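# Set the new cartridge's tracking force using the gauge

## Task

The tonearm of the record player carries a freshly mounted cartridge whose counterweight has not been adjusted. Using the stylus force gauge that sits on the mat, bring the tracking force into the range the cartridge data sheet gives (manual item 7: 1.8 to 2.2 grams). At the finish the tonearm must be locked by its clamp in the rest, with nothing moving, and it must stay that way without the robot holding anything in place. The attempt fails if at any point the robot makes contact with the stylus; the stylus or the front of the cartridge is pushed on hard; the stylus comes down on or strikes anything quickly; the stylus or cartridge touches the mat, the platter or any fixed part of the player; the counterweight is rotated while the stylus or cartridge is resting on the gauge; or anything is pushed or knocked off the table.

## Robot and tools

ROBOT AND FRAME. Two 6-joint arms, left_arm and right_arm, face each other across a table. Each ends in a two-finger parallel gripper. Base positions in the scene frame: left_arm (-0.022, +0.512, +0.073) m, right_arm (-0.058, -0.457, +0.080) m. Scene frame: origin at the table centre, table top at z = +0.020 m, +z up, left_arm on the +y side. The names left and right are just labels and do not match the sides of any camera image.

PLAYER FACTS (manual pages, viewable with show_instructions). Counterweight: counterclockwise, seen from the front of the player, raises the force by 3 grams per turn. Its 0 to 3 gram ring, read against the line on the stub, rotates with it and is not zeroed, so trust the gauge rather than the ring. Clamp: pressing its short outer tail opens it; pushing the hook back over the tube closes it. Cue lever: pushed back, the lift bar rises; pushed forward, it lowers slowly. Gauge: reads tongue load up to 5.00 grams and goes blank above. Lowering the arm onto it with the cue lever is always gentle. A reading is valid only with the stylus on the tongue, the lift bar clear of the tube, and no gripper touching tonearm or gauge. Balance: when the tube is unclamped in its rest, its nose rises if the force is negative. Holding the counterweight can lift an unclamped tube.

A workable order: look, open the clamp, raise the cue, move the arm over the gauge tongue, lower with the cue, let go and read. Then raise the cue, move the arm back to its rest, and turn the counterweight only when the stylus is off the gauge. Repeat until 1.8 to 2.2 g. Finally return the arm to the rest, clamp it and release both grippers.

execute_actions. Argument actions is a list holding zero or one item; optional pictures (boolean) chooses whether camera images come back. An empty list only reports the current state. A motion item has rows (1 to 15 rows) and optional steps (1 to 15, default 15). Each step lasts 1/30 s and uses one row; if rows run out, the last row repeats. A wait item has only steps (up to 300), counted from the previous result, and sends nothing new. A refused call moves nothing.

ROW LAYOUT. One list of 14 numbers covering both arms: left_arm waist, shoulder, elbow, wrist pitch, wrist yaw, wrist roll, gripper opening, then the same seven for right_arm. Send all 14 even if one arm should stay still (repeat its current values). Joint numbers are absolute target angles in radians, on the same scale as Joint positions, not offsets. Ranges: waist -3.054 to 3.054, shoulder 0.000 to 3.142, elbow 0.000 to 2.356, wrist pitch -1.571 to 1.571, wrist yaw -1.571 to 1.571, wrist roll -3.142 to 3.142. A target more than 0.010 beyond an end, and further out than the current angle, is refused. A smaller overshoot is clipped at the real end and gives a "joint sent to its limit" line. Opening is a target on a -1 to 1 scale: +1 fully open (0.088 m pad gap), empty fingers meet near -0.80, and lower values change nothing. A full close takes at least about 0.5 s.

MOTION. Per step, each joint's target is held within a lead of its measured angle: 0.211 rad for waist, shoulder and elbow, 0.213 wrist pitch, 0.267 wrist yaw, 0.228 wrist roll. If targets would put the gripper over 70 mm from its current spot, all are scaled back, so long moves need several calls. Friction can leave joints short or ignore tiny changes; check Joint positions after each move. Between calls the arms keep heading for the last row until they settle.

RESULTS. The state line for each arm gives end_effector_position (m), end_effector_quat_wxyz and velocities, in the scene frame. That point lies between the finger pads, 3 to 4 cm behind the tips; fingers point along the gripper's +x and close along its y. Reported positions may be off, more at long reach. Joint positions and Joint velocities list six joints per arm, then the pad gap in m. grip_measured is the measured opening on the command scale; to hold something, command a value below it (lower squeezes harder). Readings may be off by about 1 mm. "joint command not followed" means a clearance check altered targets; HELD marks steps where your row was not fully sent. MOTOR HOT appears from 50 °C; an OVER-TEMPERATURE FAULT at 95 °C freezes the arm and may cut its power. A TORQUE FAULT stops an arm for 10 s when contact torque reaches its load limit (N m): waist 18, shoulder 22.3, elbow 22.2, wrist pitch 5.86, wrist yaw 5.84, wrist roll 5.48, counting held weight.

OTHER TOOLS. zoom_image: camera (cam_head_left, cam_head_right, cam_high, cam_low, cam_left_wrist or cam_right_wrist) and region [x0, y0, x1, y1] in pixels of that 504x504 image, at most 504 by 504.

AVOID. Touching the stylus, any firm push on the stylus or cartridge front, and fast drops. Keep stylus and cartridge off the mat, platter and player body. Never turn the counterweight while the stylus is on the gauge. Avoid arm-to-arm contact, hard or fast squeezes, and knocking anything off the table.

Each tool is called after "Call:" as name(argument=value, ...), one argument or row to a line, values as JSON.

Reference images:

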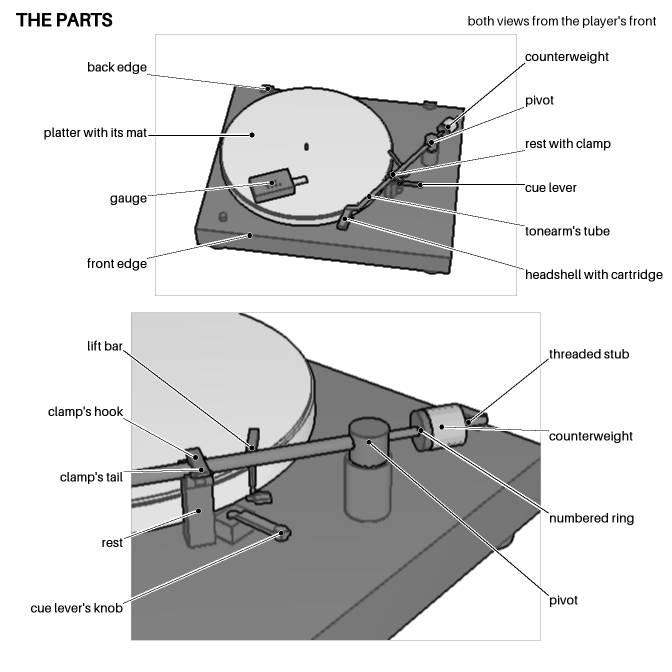

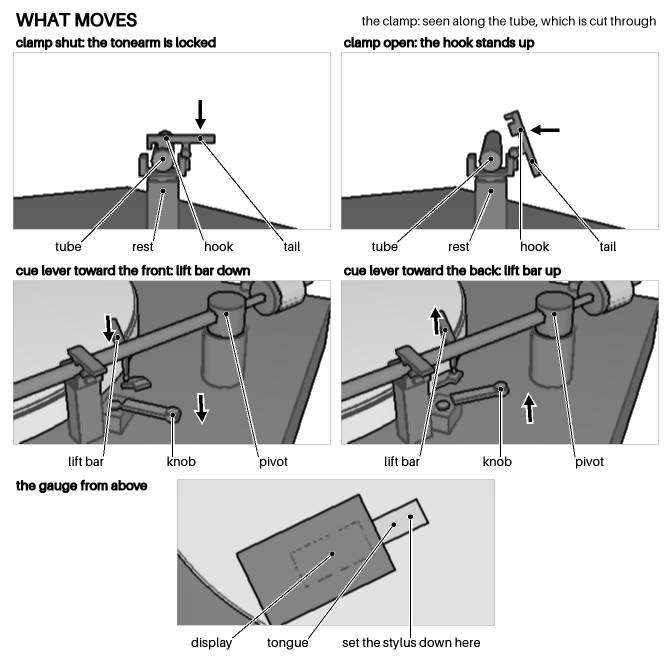

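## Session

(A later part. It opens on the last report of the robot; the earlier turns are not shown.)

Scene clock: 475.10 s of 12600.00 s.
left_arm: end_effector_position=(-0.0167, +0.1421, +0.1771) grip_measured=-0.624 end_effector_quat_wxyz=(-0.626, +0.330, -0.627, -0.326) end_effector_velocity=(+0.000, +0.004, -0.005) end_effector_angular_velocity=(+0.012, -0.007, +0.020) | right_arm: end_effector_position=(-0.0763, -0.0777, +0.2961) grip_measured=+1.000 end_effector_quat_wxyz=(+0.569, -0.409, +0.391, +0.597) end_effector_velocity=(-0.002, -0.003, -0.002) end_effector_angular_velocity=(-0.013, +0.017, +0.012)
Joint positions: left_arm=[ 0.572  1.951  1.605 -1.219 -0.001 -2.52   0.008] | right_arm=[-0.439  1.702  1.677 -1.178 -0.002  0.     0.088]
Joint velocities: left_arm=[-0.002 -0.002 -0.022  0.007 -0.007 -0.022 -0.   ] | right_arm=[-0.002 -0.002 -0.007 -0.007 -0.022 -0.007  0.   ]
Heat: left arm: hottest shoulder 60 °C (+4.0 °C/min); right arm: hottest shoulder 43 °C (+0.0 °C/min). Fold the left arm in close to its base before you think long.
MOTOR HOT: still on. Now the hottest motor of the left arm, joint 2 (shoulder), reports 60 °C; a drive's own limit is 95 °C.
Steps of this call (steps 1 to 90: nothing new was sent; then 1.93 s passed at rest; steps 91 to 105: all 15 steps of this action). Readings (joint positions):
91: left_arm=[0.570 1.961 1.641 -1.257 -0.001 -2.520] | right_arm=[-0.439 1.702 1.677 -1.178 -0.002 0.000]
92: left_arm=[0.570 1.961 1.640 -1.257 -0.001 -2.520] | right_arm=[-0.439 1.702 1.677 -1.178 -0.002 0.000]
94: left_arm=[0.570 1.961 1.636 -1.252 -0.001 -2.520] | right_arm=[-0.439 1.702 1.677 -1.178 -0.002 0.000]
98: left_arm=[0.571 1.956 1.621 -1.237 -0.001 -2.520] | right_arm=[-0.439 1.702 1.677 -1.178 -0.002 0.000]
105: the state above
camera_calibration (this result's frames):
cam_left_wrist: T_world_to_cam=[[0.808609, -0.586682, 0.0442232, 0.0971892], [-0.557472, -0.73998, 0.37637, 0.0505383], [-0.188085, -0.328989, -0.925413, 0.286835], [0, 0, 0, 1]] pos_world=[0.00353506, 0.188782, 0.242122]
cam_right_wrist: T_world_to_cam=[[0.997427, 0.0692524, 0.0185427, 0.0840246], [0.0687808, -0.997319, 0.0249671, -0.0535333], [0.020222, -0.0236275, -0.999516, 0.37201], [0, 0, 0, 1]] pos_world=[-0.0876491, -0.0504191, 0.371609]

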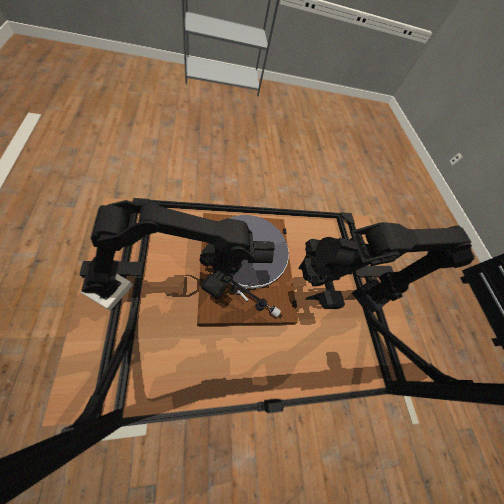

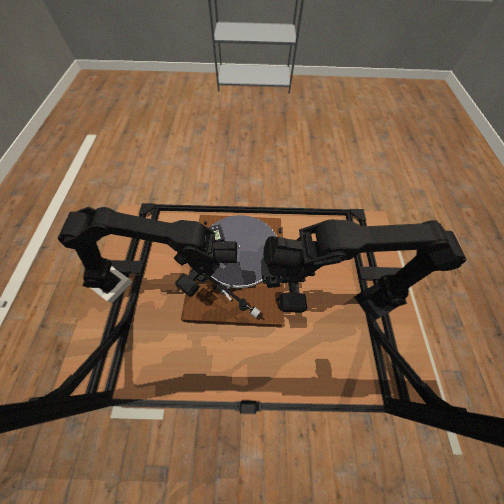

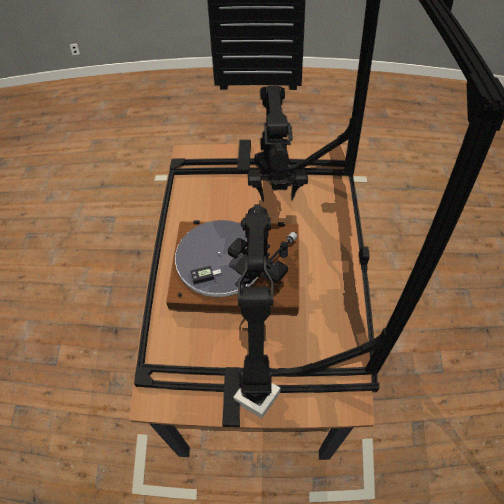

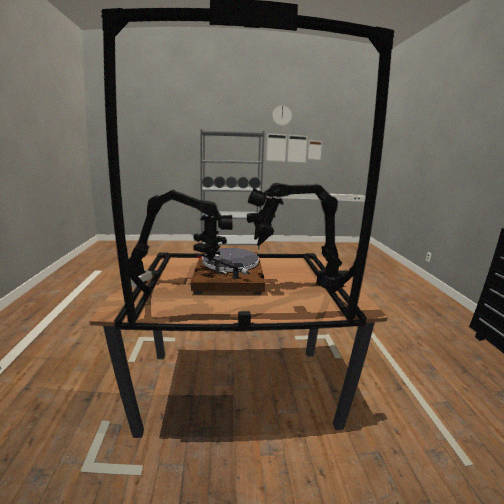

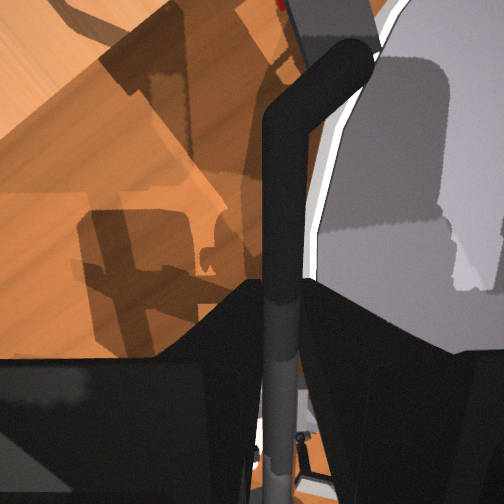

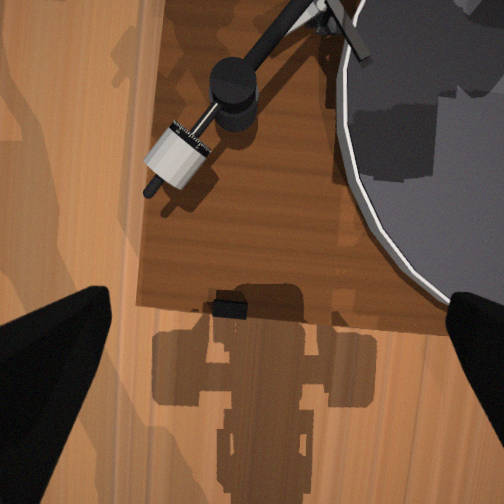

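Call:
execute_actions(
  actions=[
    {"rows":[[0.566,1.952,1.585,-1.21,0,-2.52,-0.7,-0.439,1.7,1.678,-1.178,0,0,1],[0.566,1.952,1.585,-1.21,0,-2.52,-0.7,-0.439,1.7,1.678,-1.178,0,0,1],[0.566,1.952,1.58,-1.205,0,-2.52,-0.7,-0.439,1.7,1.678,-1.178,0,0,1],[0.566,1.952,1.58,-1.205,0,-2.52,-0.7,-0.439,1.7,1.678,-1.178,0,0,1],[0.566,1.952,1.575,-1.2,0,-2.52,-0.7,-0.439,1.7,1.678,-1.178,0,0,1]],"steps":15},
  ],
)

Call:
zoom_image(
  camera="cam_right_wrist",
  region=[240, 0, 400, 100],
)

Scene clock: 479.40 s of 12600.00 s.
left_arm: end_effector_position=(-0.0167, +0.1425, +0.1732) grip_measured=-0.624 end_effector_quat_wxyz=(-0.626, +0.330, -0.627, -0.326) end_effector_velocity=(+0.000, +0.002, +0.000) end_effector_angular_velocity=(+0.007, -0.007, -0.010) | right_arm: end_effector_position=(-0.0763, -0.0777, +0.2961) grip_measured=+1.000 end_effector_quat_wxyz=(+0.569, -0.409, +0.391, +0.597) end_effector_velocity=(-0.000, -0.002, -0.000) end_effector_angular_velocity=(-0.007, +0.004, +0.007)
Joint positions: left_arm=[ 0.572  1.951  1.589 -1.203 -0.001 -2.52   0.008] | right_arm=[-0.439  1.702  1.677 -1.178 -0.002  0.     0.088]
Joint velocities: left_arm=[-0.002 -0.002 -0.002 -0.007 -0.007  0.007  0.   ] | right_arm=[-0.002 -0.002 -0.002 -0.007 -0.007 -0.007  0.   ]
Heat: left arm: hottest shoulder 59 °C (+3.0 °C/min); right arm: hottest shoulder 44 °C (+1.0 °C/min). Fold the left arm in close to its base before you think long.
MOTOR HOT: still on. Now the hottest motor of the left arm, joint 2 (shoulder), reports 59 °C; a drive's own limit is 95 °C.
Steps of this call (steps 1 to 15: the robot went on to your last target; steps 16 to 90: nothing new was sent; then 0.80 s passed at rest; steps 91 to 105: all 15 steps of this action). Readings (joint positions):
91: left_arm=[0.572 1.951 1.598 -1.212 -0.001 -2.520] | right_arm=[-0.439 1.702 1.677 -1.178 -0.002 0.000]
92: left_arm=[0.572 1.951 1.598 -1.211 -0.001 -2.520] | right_arm=[-0.439 1.702 1.677 -1.178 -0.002 0.000]
94: left_arm=[0.572 1.951 1.595 -1.210 -0.001 -2.520] | right_arm=[-0.439 1.702 1.677 -1.178 -0.002 0.000]
98: left_arm=[0.572 1.951 1.591 -1.205 -0.001 -2.520] | right_arm=[-0.439 1.702 1.677 -1.178 -0.002 0.000]
105: the state above
camera_calibration (this result's frames):
cam_left_wrist: T_world_to_cam=[[0.808593, -0.586663, 0.0447567, 0.0974389], [-0.557616, -0.73984, 0.376432, 0.0522786], [-0.187726, -0.329337, -0.925362, 0.283384], [0, 0, 0, 1]] pos_world=[0.00356165, 0.189171, 0.238193]
cam_right_wrist: T_world_to_cam=[[0.997427, 0.0692524, 0.0185427, 0.0840246], [0.0687808, -0.997319, 0.0249671, -0.0535333], [0.020222, -0.0236275, -0.999516, 0.37201], [0, 0, 0, 1]] pos_world=[-0.0876491, -0.0504191, 0.371609]

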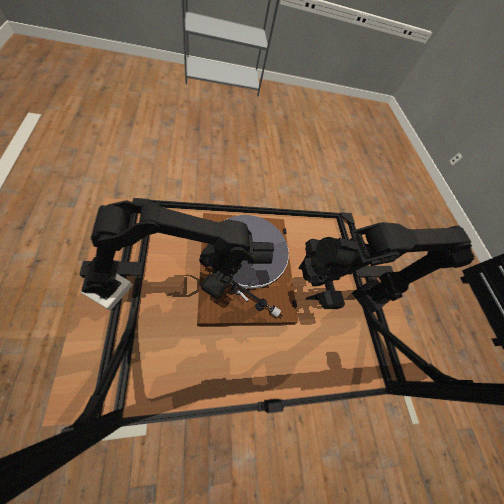

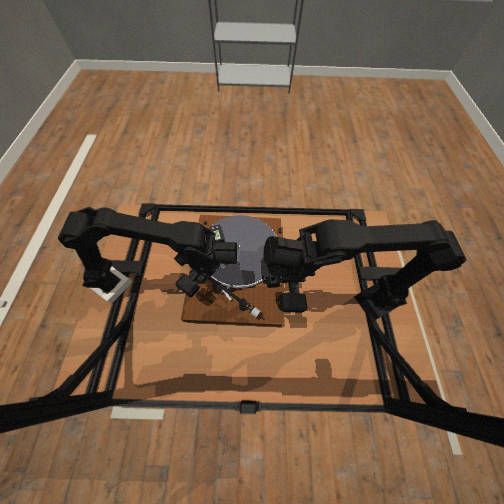

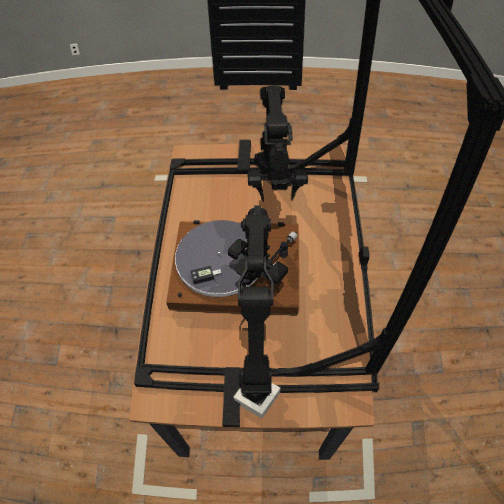

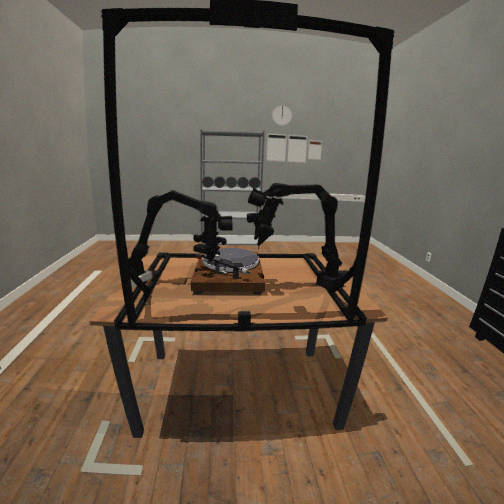

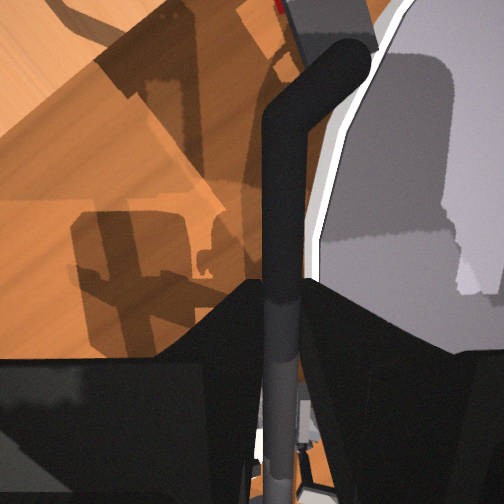

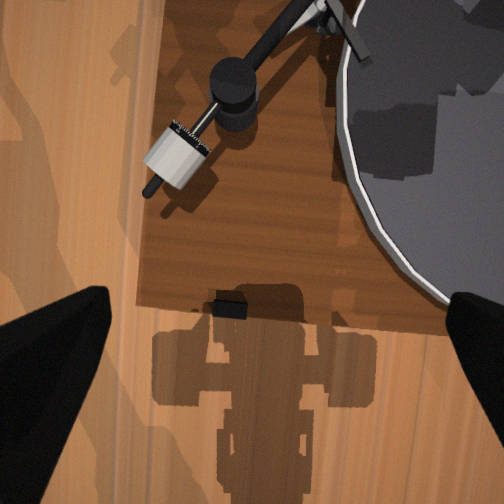

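Region (240, 0, 400, 100) of cam_right_wrist's 504x504 image, scaled by 3.150, with more detail than that image has; it fills the top 315 rows of this view, and the rest is white.

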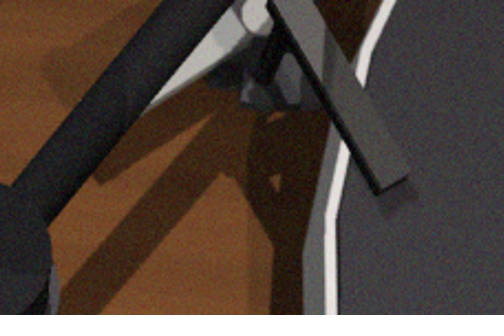

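Call:
execute_actions(
  actions=[
    {"rows":[[0.566,1.952,1.57,-1.195,0,-2.52,-0.7,-0.439,1.7,1.678,-1.178,0,0,1],[0.566,1.952,1.57,-1.195,0,-2.52,-0.7,-0.439,1.7,1.678,-1.178,0,0,1],[0.566,1.952,1.565,-1.19,0,-2.52,-0.7,-0.439,1.7,1.678,-1.178,0,0,1],[0.566,1.952,1.565,-1.19,0,-2.52,-0.7,-0.439,1.7,1.678,-1.178,0,0,1],[0.566,1.952,1.56,-1.185,0,-2.52,-0.7,-0.439,1.7,1.678,-1.178,0,0,1]],"steps":15},
  ],
)

Scene clock: 482.67 s of 12600.00 s.
left_arm: end_effector_position=(-0.0168, +0.1429, +0.1695) grip_measured=-0.624 end_effector_quat_wxyz=(-0.626, +0.330, -0.627, -0.326) end_effector_velocity=(+0.000, +0.001, -0.000) end_effector_angular_velocity=(-0.002, -0.007, -0.010) | right_arm: end_effector_position=(-0.0765, -0.0777, +0.2961) grip_measured=+1.000 end_effector_quat_wxyz=(+0.569, -0.409, +0.391, +0.597) end_effector_velocity=(-0.000, -0.002, -0.000) end_effector_angular_velocity=(-0.008, +0.009, -0.007)
Joint positions: left_arm=[ 0.571  1.951  1.574 -1.188 -0.001 -2.52   0.008] | right_arm=[-0.439  1.702  1.677 -1.178 -0.002  0.     0.088]
Joint velocities: left_arm=[-0.002 -0.007 -0.012  0.007 -0.007  0.007  0.   ] | right_arm=[-0.002 -0.002 -0.002 -0.007 -0.007  0.007  0.   ]
Heat: left arm: hottest shoulder 59 °C (+2.0 °C/min); right arm: hottest shoulder 44 °C (+1.0 °C/min). Fold the left arm in close to its base before you think long.
MOTOR HOT: still on. Now the hottest motor of the left arm, joint 2 (shoulder), reports 59 °C; a drive's own limit is 95 °C.
Steps of this call (steps 1 to 15: the robot went on to your last target; steps 16 to 83: nothing new was sent; steps 84 to 98: all 15 steps of this action). Readings (joint positions):
84: left_arm=[0.571 1.951 1.585 -1.199 -0.001 -2.520] | right_arm=[-0.439 1.702 1.677 -1.178 -0.002 0.000]
85: left_arm=[0.571 1.951 1.584 -1.198 -0.001 -2.520] | right_arm=[-0.439 1.702 1.677 -1.178 -0.002 0.000]
87: left_arm=[0.571 1.951 1.582 -1.195 -0.001 -2.520] | right_arm=[-0.439 1.702 1.677 -1.178 -0.002 0.000]
91: left_arm=[0.571 1.951 1.577 -1.191 -0.001 -2.520] | right_arm=[-0.439 1.702 1.677 -1.178 -0.002 0.000]
98: the state above
camera_calibration (this result's frames):
cam_left_wrist: T_world_to_cam=[[0.808369, -0.586972, 0.0447567, 0.0980467], [-0.557898, -0.739627, 0.376432, 0.0539163], [-0.187852, -0.329266, -0.925362, 0.280058], [0, 0, 0, 1]] pos_world=[0.00343134, 0.189642, 0.234471]
cam_right_wrist: T_world_to_cam=[[0.9974, 0.0696329, 0.0185427, 0.0841968], [0.0691613, -0.997293, 0.0249671, -0.0534992], [0.020231, -0.0236197, -0.999516, 0.372014], [0, 0, 0, 1]] pos_world=[-0.0878041, -0.0504304, 0.371609]

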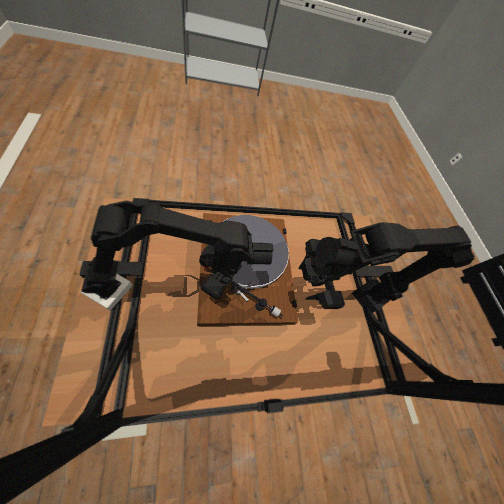

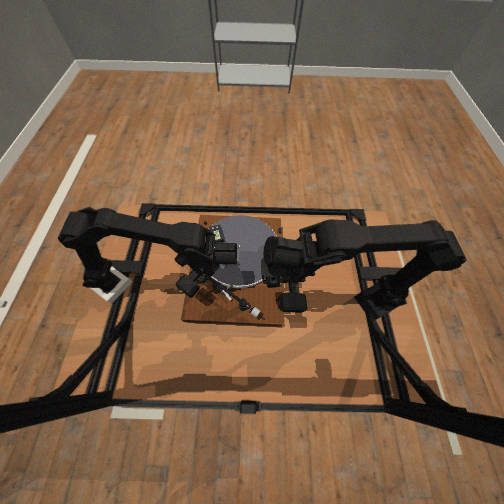

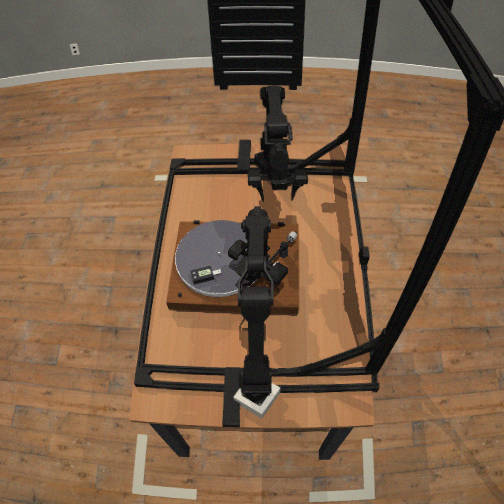

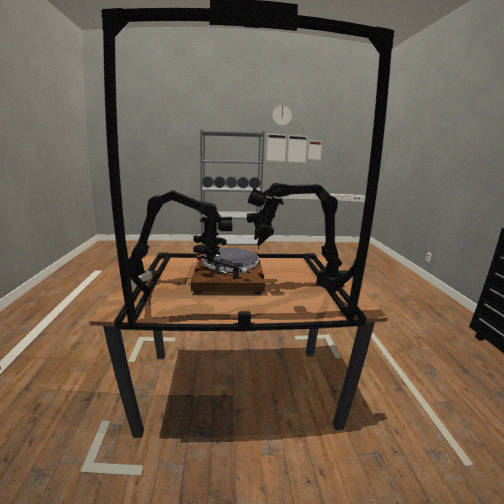

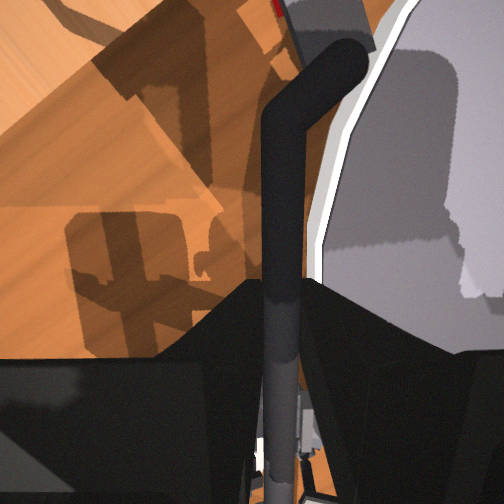

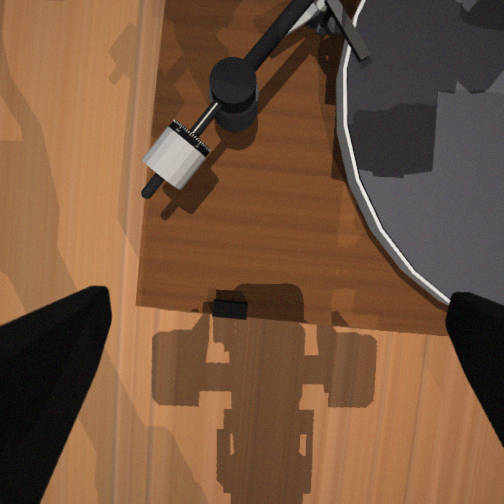

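Release and lift.

Call:
execute_actions(
  actions=[
    {"rows":[[0.566,1.952,1.565,-1.185,0,-2.52,-0.6,-0.439,1.7,1.678,-1.178,0,0,1],[0.566,1.952,1.565,-1.185,0,-2.52,-0.55,-0.439,1.7,1.678,-1.178,0,0,1],[0.566,1.952,1.565,-1.185,0,-2.52,-0.5,-0.439,1.7,1.678,-1.178,0,0,1],[0.566,1.952,1.565,-1.185,0,-2.52,-0.4,-0.439,1.7,1.678,-1.178,0,0,1],[0.566,1.952,1.565,-1.185,0,-2.52,-0.3,-0.439,1.7,1.678,-1.178,0,0,1]],"steps":12},
  ],
  pictures=false,
)

Call:
execute_actions(
  actions=[
    {"rows":[[0.566,1.95,1.6,-1.21,0,-2.52,-0.3,-0.439,1.7,1.678,-1.178,0,0,1],[0.566,1.95,1.64,-1.25,0,-2.52,-0.3,-0.439,1.7,1.678,-1.178,0,0,1],[0.566,1.95,1.68,-1.29,0,-2.52,-0.3,-0.439,1.7,1.678,-1.178,0,0,1],[0.566,1.95,1.72,-1.33,0,-2.52,-0.3,-0.439,1.7,1.678,-1.178,0,0,1],[0.566,1.95,1.76,-1.37,0,-2.52,-0.3,-0.439,1.7,1.678,-1.178,0,0,1],[0.566,1.95,1.8,-1.41,0,-2.52,-0.3,-0.439,1.7,1.678,-1.178,0,0,1]],"steps":15},
  ],
)

Scene clock: 488.80 s of 12600.00 s.
left_arm: end_effector_position=(-0.0175, +0.1428, +0.1688) grip_measured=-0.313 end_effector_quat_wxyz=(-0.626, +0.330, -0.628, -0.325) end_effector_velocity=(+0.004, -0.002, -0.000) end_effector_angular_velocity=(-0.007, -0.022, +0.010) | right_arm: end_effector_position=(-0.0765, -0.0777, +0.2961) grip_measured=+1.000 end_effector_quat_wxyz=(+0.569, -0.409, +0.391, +0.597) end_effector_velocity=(+0.002, -0.002, -0.000) end_effector_angular_velocity=(-0.007, -0.010, +0.002)
Joint positions: left_arm=[ 0.569  1.951  1.572 -1.184 -0.001 -2.52   0.024] | right_arm=[-0.439  1.702  1.677 -1.178 -0.002  0.     0.088]
Joint velocities: left_arm=[ 0.002  0.002  0.002  0.007 -0.022 -0.007  0.007] | right_arm=[-0.002 -0.002 -0.002 -0.007  0.007 -0.007  0.   ]
Heat: left arm: hottest shoulder 58 °C (+1.0 °C/min); right arm: hottest shoulder 44 °C (+1.0 °C/min). Fold the left arm in close to its base before you think long.
MOTOR HOT: still on. Now the hottest motor of the left arm, joint 2 (shoulder), reports 58 °C; a drive's own limit is 95 °C.
Steps of this call (steps 1 to 15: the robot went on to your last target; steps 16 to 90: nothing new was sent; then 2.73 s passed at rest; steps 91 to 102: all 12 steps of this action). Readings (joint positions):
91: left_arm=[0.571 1.951 1.572 -1.184 -0.001 -2.520] | right_arm=[-0.439 1.702 1.677 -1.178 -0.002 0.000]
92: left_arm=[0.571 1.951 1.572 -1.184 -0.001 -2.520] | right_arm=[-0.439 1.702 1.677 -1.178 -0.002 0.000]
94: left_arm=[0.570 1.951 1.572 -1.184 -0.001 -2.520] | right_arm=[-0.439 1.702 1.677 -1.178 -0.002 0.000]
98: left_arm=[0.569 1.951 1.572 -1.184 -0.001 -2.520] | right_arm=[-0.439 1.702 1.677 -1.178 -0.002 0.000]
102: the state above

Scene clock: 489.30 s of 12600.00 s.
left_arm: end_effector_position=(-0.0175, +0.1425, +0.2243) grip_measured=-0.300 end_effector_quat_wxyz=(-0.626, +0.329, -0.627, -0.325) end_effector_velocity=(-0.002, +0.004, +0.001) end_effector_angular_velocity=(+0.017, +0.008, -0.010) | right_arm: end_effector_position=(-0.0765, -0.0777, +0.2961) grip_measured=+1.000 end_effector_quat_wxyz=(+0.569, -0.409, +0.391, +0.597) end_effector_velocity=(-0.002, -0.002, +0.003) end_effector_angular_velocity=(+0.002, +0.004, +0.012)
Joint positions: left_arm=[ 0.569  1.946  1.786 -1.405 -0.001 -2.52   0.024] | right_arm=[-0.439  1.702  1.677 -1.178 -0.002  0.     0.088]
Joint velocities: left_arm=[-0.002 -0.002  0.002 -0.022  0.007  0.007 -0.   ] | right_arm=[ 0.002 -0.007  0.002 -0.007 -0.007 -0.007  0.   ]
Heat: left arm: hottest shoulder 58 °C (+1.0 °C/min); right arm: hottest shoulder 44 °C (+1.0 °C/min). Fold the left arm in close to its base before you think long.
MOTOR HOT: still on. Now the hottest motor of the left arm, joint 2 (shoulder), reports 58 °C; a drive's own limit is 95 °C.
Steps of this call (steps 1 to 15: all 15 steps of this action). Readings (joint positions):
1: left_arm=[0.569 1.951 1.573 -1.188 -0.001 -2.520] | right_arm=[-0.439 1.702 1.677 -1.178 -0.002 0.000]
2: left_arm=[0.569 1.951 1.583 -1.206 -0.001 -2.520] | right_arm=[-0.439 1.702 1.677 -1.178 -0.002 0.000]
4: left_arm=[0.569 1.955 1.627 -1.260 -0.001 -2.520] | right_arm=[-0.439 1.702 1.677 -1.178 -0.002 0.000]
8: left_arm=[0.569 1.952 1.751 -1.366 -0.001 -2.520] | right_arm=[-0.439 1.702 1.677 -1.178 -0.002 0.000]
15: the state above
camera_calibration (this result's frames):
cam_left_wrist: T_world_to_cam=[[0.807249, -0.58853, 0.0445283, 0.0961651], [-0.559306, -0.738705, 0.376153, 0.0324803], [-0.188484, -0.328554, -0.925487, 0.330451], [0, 0, 0, 1]] pos_world=[0.00282193, 0.18916, 0.289328]
cam_right_wrist: T_world_to_cam=[[0.9974, 0.0696329, 0.0185427, 0.0841968], [0.0691613, -0.997293, 0.0249671, -0.0534992], [0.020231, -0.0236197, -0.999516, 0.372014], [0, 0, 0, 1]] pos_world=[-0.0878041, -0.0504304, 0.371609]

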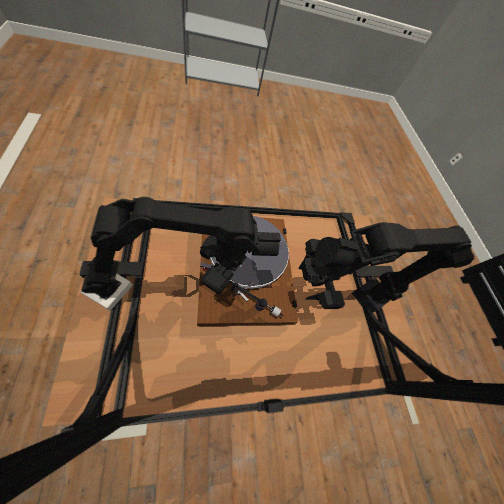

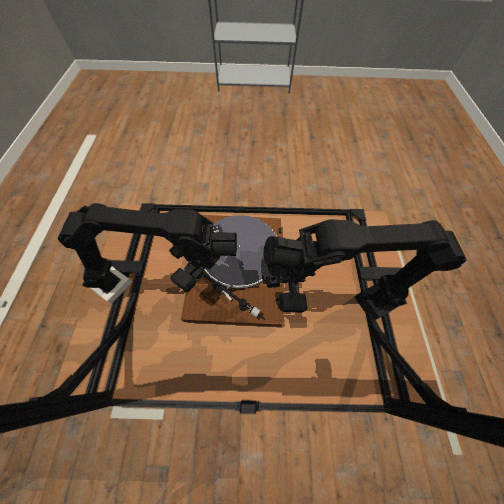

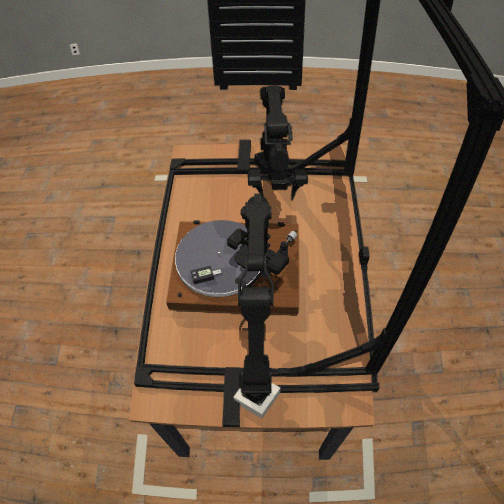

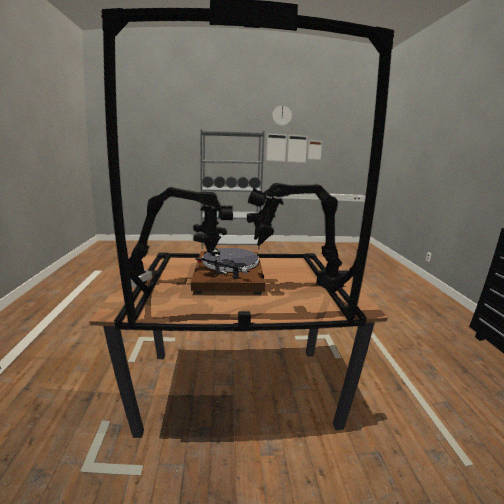

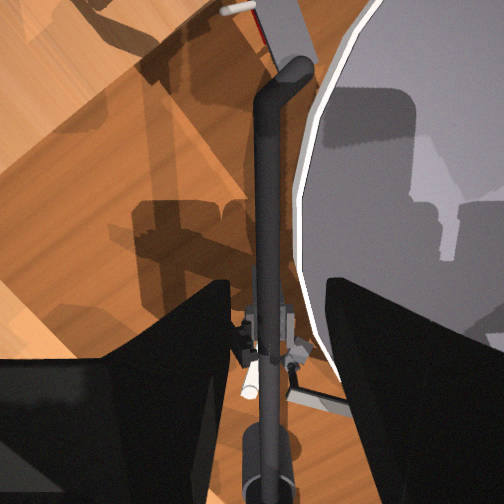

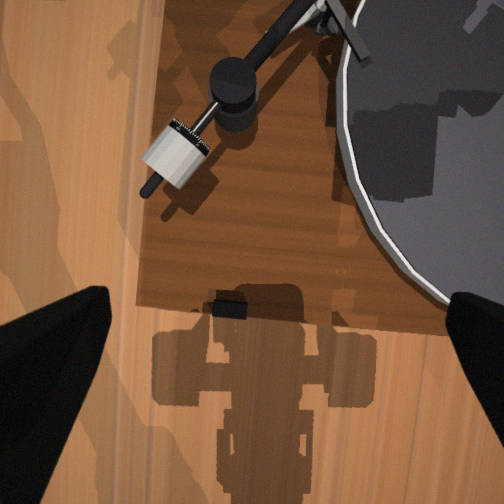

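Call:
execute_actions(
  actions=[
    {"rows":[[0.5,1.95,1.85,-1.35,-0.1,-2.1,-0.6,-0.439,1.7,1.678,-1.178,0,0,1],[0.42,1.95,1.85,-1.28,-0.2,-1.7,-0.9,-0.439,1.7,1.678,-1.178,0,0,1],[0.35,1.97,1.85,-1.2,-0.3,-1.3,-0.9,-0.439,1.7,1.678,-1.178,0,0,1],[0.28,2.0,1.83,-1.12,-0.4,-0.9,-0.9,-0.439,1.7,1.678,-1.178,0,0,1],[0.2,2.03,1.8,-1.05,-0.5,-0.4,-0.9,-0.439,1.7,1.678,-1.178,0,0,1],[0.129,2.052,1.745,-0.993,-0.6,0,-0.9,-0.439,1.7,1.678,-1.178,0,0,1]],"steps":15},
  ],
  pictures=false,
)

Call:
execute_actions(
  actions=[
    {"rows":[[0.129,2.052,1.745,-0.993,-0.6,0,-0.9,-0.439,1.7,1.678,-1.178,0,0,1]],"steps":10},
  ],
)

Scene clock: 518.33 s of 12600.00 s.
left_arm: end_effector_position=(-0.1376, +0.0744, +0.2061) grip_measured=-0.799 end_effector_quat_wxyz=(+0.839, -0.005, +0.482, -0.253) end_effector_velocity=(+0.062, -0.033, +0.017) end_effector_angular_velocity=(+0.628, -0.930, -1.387) | right_arm: end_effector_position=(-0.0763, -0.0777, +0.2961) grip_measured=+1.000 end_effector_quat_wxyz=(+0.569, -0.409, +0.391, +0.597) end_effector_velocity=(-0.004, -0.002, -0.002) end_effector_angular_velocity=(-0.013, +0.017, +0.017)
Joint positions: left_arm=[ 0.115  2.058  1.749 -1.002 -0.585 -1.563  0.   ] | right_arm=[-0.439  1.702  1.677 -1.178 -0.002  0.     0.088]
Joint velocities: left_arm=[ 0.11  -0.002 -0.007  0.095 -0.168  1.912  0.   ] | right_arm=[ 0.002  0.002 -0.002 -0.007 -0.022 -0.007  0.   ]
Heat: left arm: hottest shoulder 56 °C (-4.1 °C/min); right arm: hottest shoulder 44 °C (+1.0 °C/min). Fold the left arm in close to its base before you think long.
MOTOR HOT: still on. Now the hottest motor of the left arm, joint 2 (shoulder), reports 56 °C; a drive's own limit is 95 °C.
Steps of this call (steps 1 to 15: the robot went on to your last target; steps 16 to 90: nothing new was sent; then 25.53 s passed at rest; steps 91 to 105: all 15 steps of this action). Readings (joint positions):
91: left_arm=[0.564 1.947 1.797 -1.406 -0.025 -2.467] | right_arm=[-0.439 1.702 1.677 -1.178 -0.002 0.000]
92: left_arm=[0.545 1.948 1.805 -1.375 -0.077 -2.400] | right_arm=[-0.439 1.702 1.677 -1.178 -0.002 0.000]
94: left_arm=[0.464 1.957 1.820 -1.261 -0.218 -2.271] | right_arm=[-0.439 1.702 1.677 -1.178 -0.002 0.000]
98: left_arm=[0.249 2.002 1.796 -1.070 -0.475 -2.028] | right_arm=[-0.439 1.702 1.677 -1.178 -0.002 0.000]
105: the state above

Scene clock: 518.67 s of 12600.00 s.
left_arm: end_effector_position=(-0.1295, +0.0709, +0.2079) grip_measured=-0.799 end_effector_quat_wxyz=(+0.802, +0.259, +0.371, -0.389) end_effector_velocity=(+0.003, +0.002, -0.001) end_effector_angular_velocity=(+0.852, -0.876, -1.589) | right_arm: end_effector_position=(-0.0763, -0.0777, +0.2961) grip_measured=+1.000 end_effector_quat_wxyz=(+0.569, -0.409, +0.391, +0.597) end_effector_velocity=(+0.002, +0.001, -0.001) end_effector_angular_velocity=(+0.003, -0.009, +0.002)
Joint positions: left_arm=[ 0.131  2.057  1.749 -0.994 -0.598 -0.904  0.   ] | right_arm=[-0.439  1.702  1.677 -1.178 -0.002  0.     0.088]
Joint velocities: left_arm=[ 0.002 -0.002 -0.007 -0.007 -0.007  2.     0.   ] | right_arm=[-0.002  0.002 -0.002  0.007  0.007 -0.007  0.   ]
Heat: left arm: hottest shoulder 56 °C (-4.0 °C/min); right arm: hottest shoulder 44 °C (+1.0 °C/min). Fold the left arm in close to its base before you think long.
MOTOR HOT: still on. Now the hottest motor of the left arm, joint 2 (shoulder), reports 56 °C; a drive's own limit is 95 °C.
Steps of this call (steps 1 to 10: all 10 steps of this action). Readings (joint positions):
1: left_arm=[0.119 2.058 1.749 -0.999 -0.590 -1.498] | right_arm=[-0.439 1.702 1.677 -1.178 -0.002 0.000]
2: left_arm=[0.123 2.057 1.749 -0.997 -0.594 -1.433] | right_arm=[-0.439 1.702 1.677 -1.178 -0.002 0.000]
4: left_arm=[0.130 2.057 1.749 -0.996 -0.596 -1.301] | right_arm=[-0.439 1.702 1.677 -1.178 -0.002 0.000]
8: left_arm=[0.131 2.056 1.749 -0.996 -0.597 -1.037] | right_arm=[-0.439 1.702 1.677 -1.178 -0.002 0.000]
10: the state above
camera_calibration (this result's frames):
cam_left_wrist: T_world_to_cam=[[-0.841296, -0.529737, -0.107698, -0.0408647], [-0.493559, 0.833993, -0.24669, -0.0504043], [0.2205, -0.154384, -0.963092, 0.319126], [0, 0, 0, 1]] pos_world=[-0.129624, 0.0696571, 0.290512]
cam_right_wrist: T_world_to_cam=[[0.99743, 0.0691151, 0.0188984, 0.0838515], [0.068635, -0.997329, 0.0249748, -0.0535487], [0.0205741, -0.0236135, -0.999509, 0.372035], [0, 0, 0, 1]] pos_world=[-0.0876149, -0.0504161, 0.371605]

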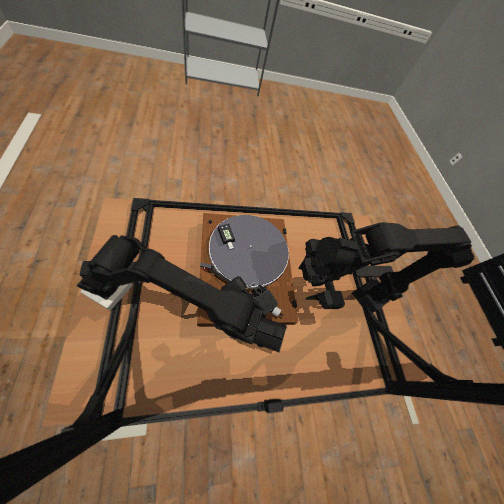

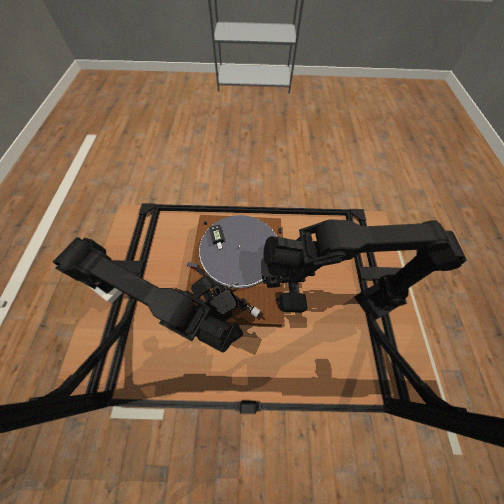

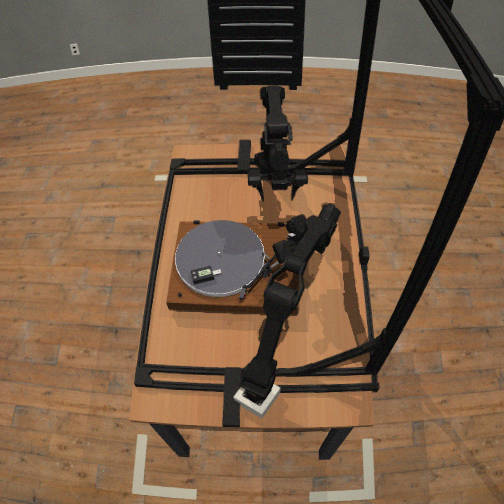

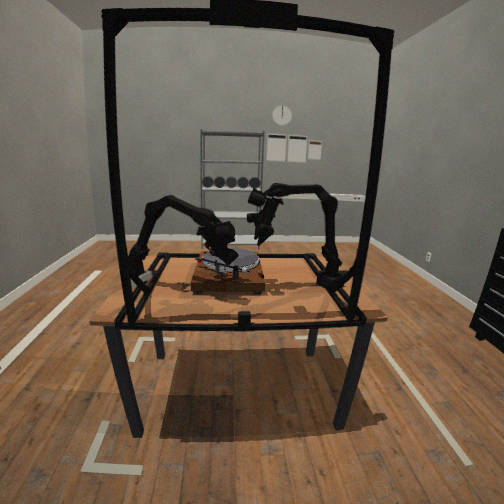

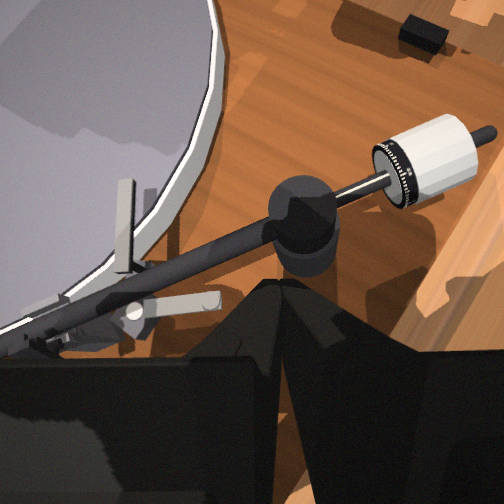

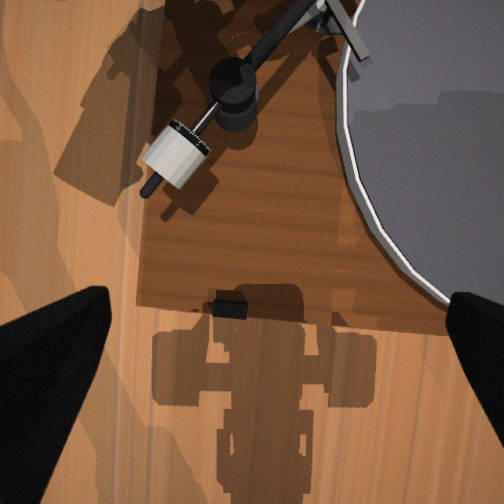

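Call:
execute_actions(
  actions=[
    {"rows":[[0.129,2.052,1.745,-0.993,-0.6,0,-0.9,-0.439,1.7,1.678,-1.178,0,0,1]],"steps":8},
  ],
  pictures=false,
)

Call:
execute_actions(
  actions=[
    {"rows":[[0.129,2.06,1.72,-0.96,-0.6,0,-0.9,-0.439,1.7,1.678,-1.178,0,0,1],[0.129,2.068,1.695,-0.93,-0.6,0,-0.9,-0.439,1.7,1.678,-1.178,0,0,1],[0.129,2.076,1.67,-0.895,-0.6,0,-0.9,-0.439,1.7,1.678,-1.178,0,0,1],[0.129,2.084,1.645,-0.86,-0.6,0,-0.9,-0.439,1.7,1.678,-1.178,0,0,1],[0.129,2.092,1.62,-0.83,-0.6,0,-0.9,-0.439,1.7,1.678,-1.178,0,0,1],[0.129,2.1,1.595,-0.795,-0.6,0,-0.9,-0.439,1.7,1.678,-1.178,0,0,1],[0.129,2.108,1.57,-0.76,-0.6,0,-0.9,-0.439,1.7,1.678,-1.178,0,0,1]],"steps":15},
  ],
)

Scene clock: 524.40 s of 12600.00 s.
left_arm: end_effector_position=(-0.1295, +0.0709, +0.2082) grip_measured=-0.799 end_effector_quat_wxyz=(+0.610, +0.582, +0.165, -0.512) end_effector_velocity=(+0.002, +0.001, -0.000) end_effector_angular_velocity=(-0.001, -0.021, +0.009) | right_arm: end_effector_position=(-0.0764, -0.0777, +0.2962) grip_measured=+1.000 end_effector_quat_wxyz=(+0.569, -0.409, +0.391, +0.597) end_effector_velocity=(-0.002, -0.001, +0.001) end_effector_angular_velocity=(-0.003, +0.009, -0.002)
Joint positions: left_arm=[ 0.131  2.056  1.749 -0.994 -0.598 -0.004  0.   ] | right_arm=[-0.439  1.701  1.677 -1.178 -0.002  0.     0.088]
Joint velocities: left_arm=[-0.002  0.002 -0.002 -0.007 -0.022 -0.007  0.   ] | right_arm=[ 0.002 -0.002  0.002 -0.007 -0.007  0.007  0.   ]
Heat: left arm: hottest shoulder 57 °C (-3.0 °C/min); right arm: hottest shoulder 44 °C (+1.0 °C/min). Fold the left arm in close to its base before you think long.
MOTOR HOT: still on. Now the hottest motor of the left arm, joint 2 (shoulder), reports 57 °C; a drive's own limit is 95 °C.
Steps of this call (steps 1 to 45: the robot went on to your last target; steps 46 to 110: nothing new was sent; then 1.80 s passed at rest; steps 111 to 118: all 8 steps of this action). Readings (joint positions):
111: left_arm=[0.131 2.056 1.749 -0.994 -0.598 -0.004] | right_arm=[-0.439 1.701 1.677 -1.178 -0.002 0.000]
112: left_arm=[0.131 2.056 1.749 -0.994 -0.598 -0.004] | right_arm=[-0.439 1.701 1.677 -1.178 -0.002 0.000]
114: left_arm=[0.131 2.056 1.749 -0.994 -0.598 -0.004] | right_arm=[-0.439 1.701 1.677 -1.178 -0.002 0.000]
118: the state above

Scene clock: 524.90 s of 12600.00 s.
left_arm: end_effector_position=(-0.1302, +0.0689, +0.1446) grip_measured=-0.799 end_effector_quat_wxyz=(+0.610, +0.582, +0.164, -0.511) end_effector_velocity=(-0.007, -0.016, +0.006) end_effector_angular_velocity=(-0.099, +0.042, +0.017) | right_arm: end_effector_position=(-0.0764, -0.0777, +0.2962) grip_measured=+1.000 end_effector_quat_wxyz=(+0.569, -0.409, +0.391, +0.597) end_effector_velocity=(-0.002, -0.003, +0.001) end_effector_angular_velocity=(-0.004, +0.023, -0.001)
Joint positions: left_arm=[ 0.131  2.111  1.576 -0.767 -0.6   -0.004  0.   ] | right_arm=[-0.439  1.701  1.677 -1.178 -0.002  0.     0.088]
Joint velocities: left_arm=[-0.002 -0.002 -0.002  0.095 -0.007 -0.022  0.   ] | right_arm=[-0.002 -0.007 -0.002 -0.007 -0.022  0.007  0.   ]
Heat: left arm: hottest shoulder 57 °C (-3.0 °C/min); right arm: hottest shoulder 44 °C (+1.0 °C/min). Fold the left arm in close to its base before you think long.
MOTOR HOT: still on. Now the hottest motor of the left arm, joint 2 (shoulder), reports 57 °C; a drive's own limit is 95 °C.
Steps of this call (steps 1 to 15: all 15 steps of this action). Readings (joint positions):
1: left_arm=[0.131 2.056 1.746 -0.987 -0.598 -0.004] | right_arm=[-0.439 1.701 1.677 -1.178 -0.002 0.000]
2: left_arm=[0.131 2.056 1.737 -0.970 -0.598 -0.004] | right_arm=[-0.439 1.701 1.677 -1.178 -0.002 0.000]
4: left_arm=[0.131 2.057 1.707 -0.921 -0.599 -0.004] | right_arm=[-0.439 1.701 1.677 -1.178 -0.002 0.000]
8: left_arm=[0.131 2.079 1.623 -0.812 -0.599 -0.004] | right_arm=[-0.439 1.701 1.677 -1.178 -0.002 0.000]
15: the state above
camera_calibration (this result's frames):
cam_left_wrist: T_world_to_cam=[[-0.822987, 0.237264, -0.516137, -0.0407606], [0.237276, 0.969118, 0.0671561, -0.0241814], [0.516132, -0.0671981, -0.853869, 0.27468], [0, 0, 0, 1]] pos_world=[-0.169579, 0.0515637, 0.215127]
cam_right_wrist: T_world_to_cam=[[0.997404, 0.0694884, 0.0189069, 0.084019], [0.0690159, -0.997312, 0.0245936, -0.0534486], [0.020565, -0.0232248, -0.999519, 0.372206], [0, 0, 0, 1]] pos_world=[-0.0877665, -0.0504989, 0.371753]

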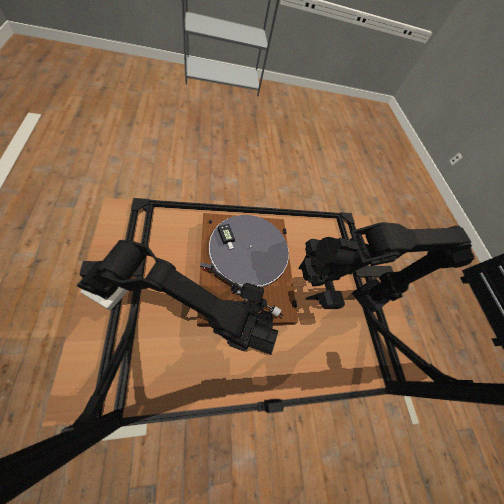

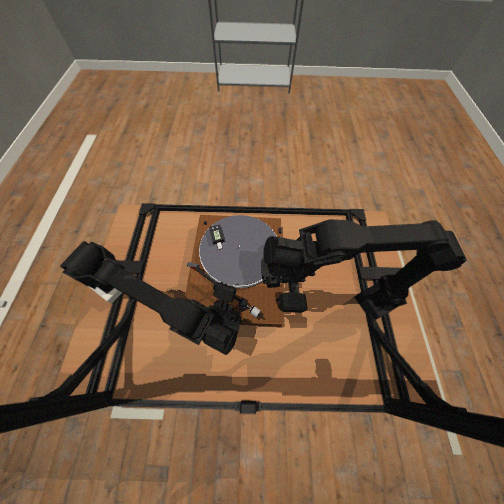

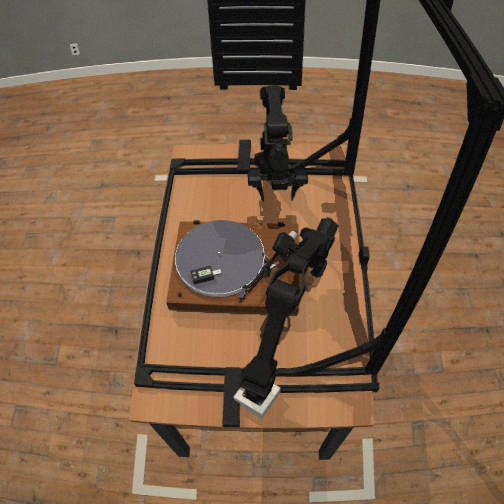

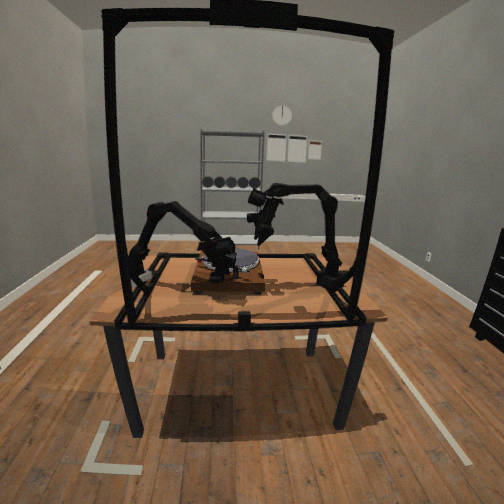

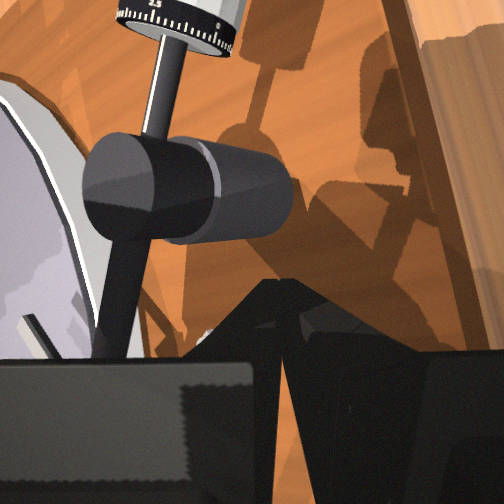

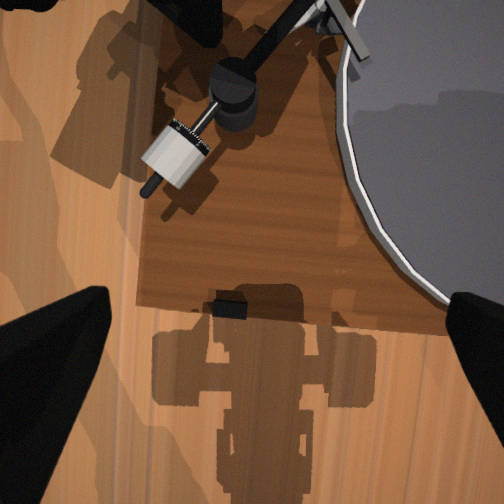

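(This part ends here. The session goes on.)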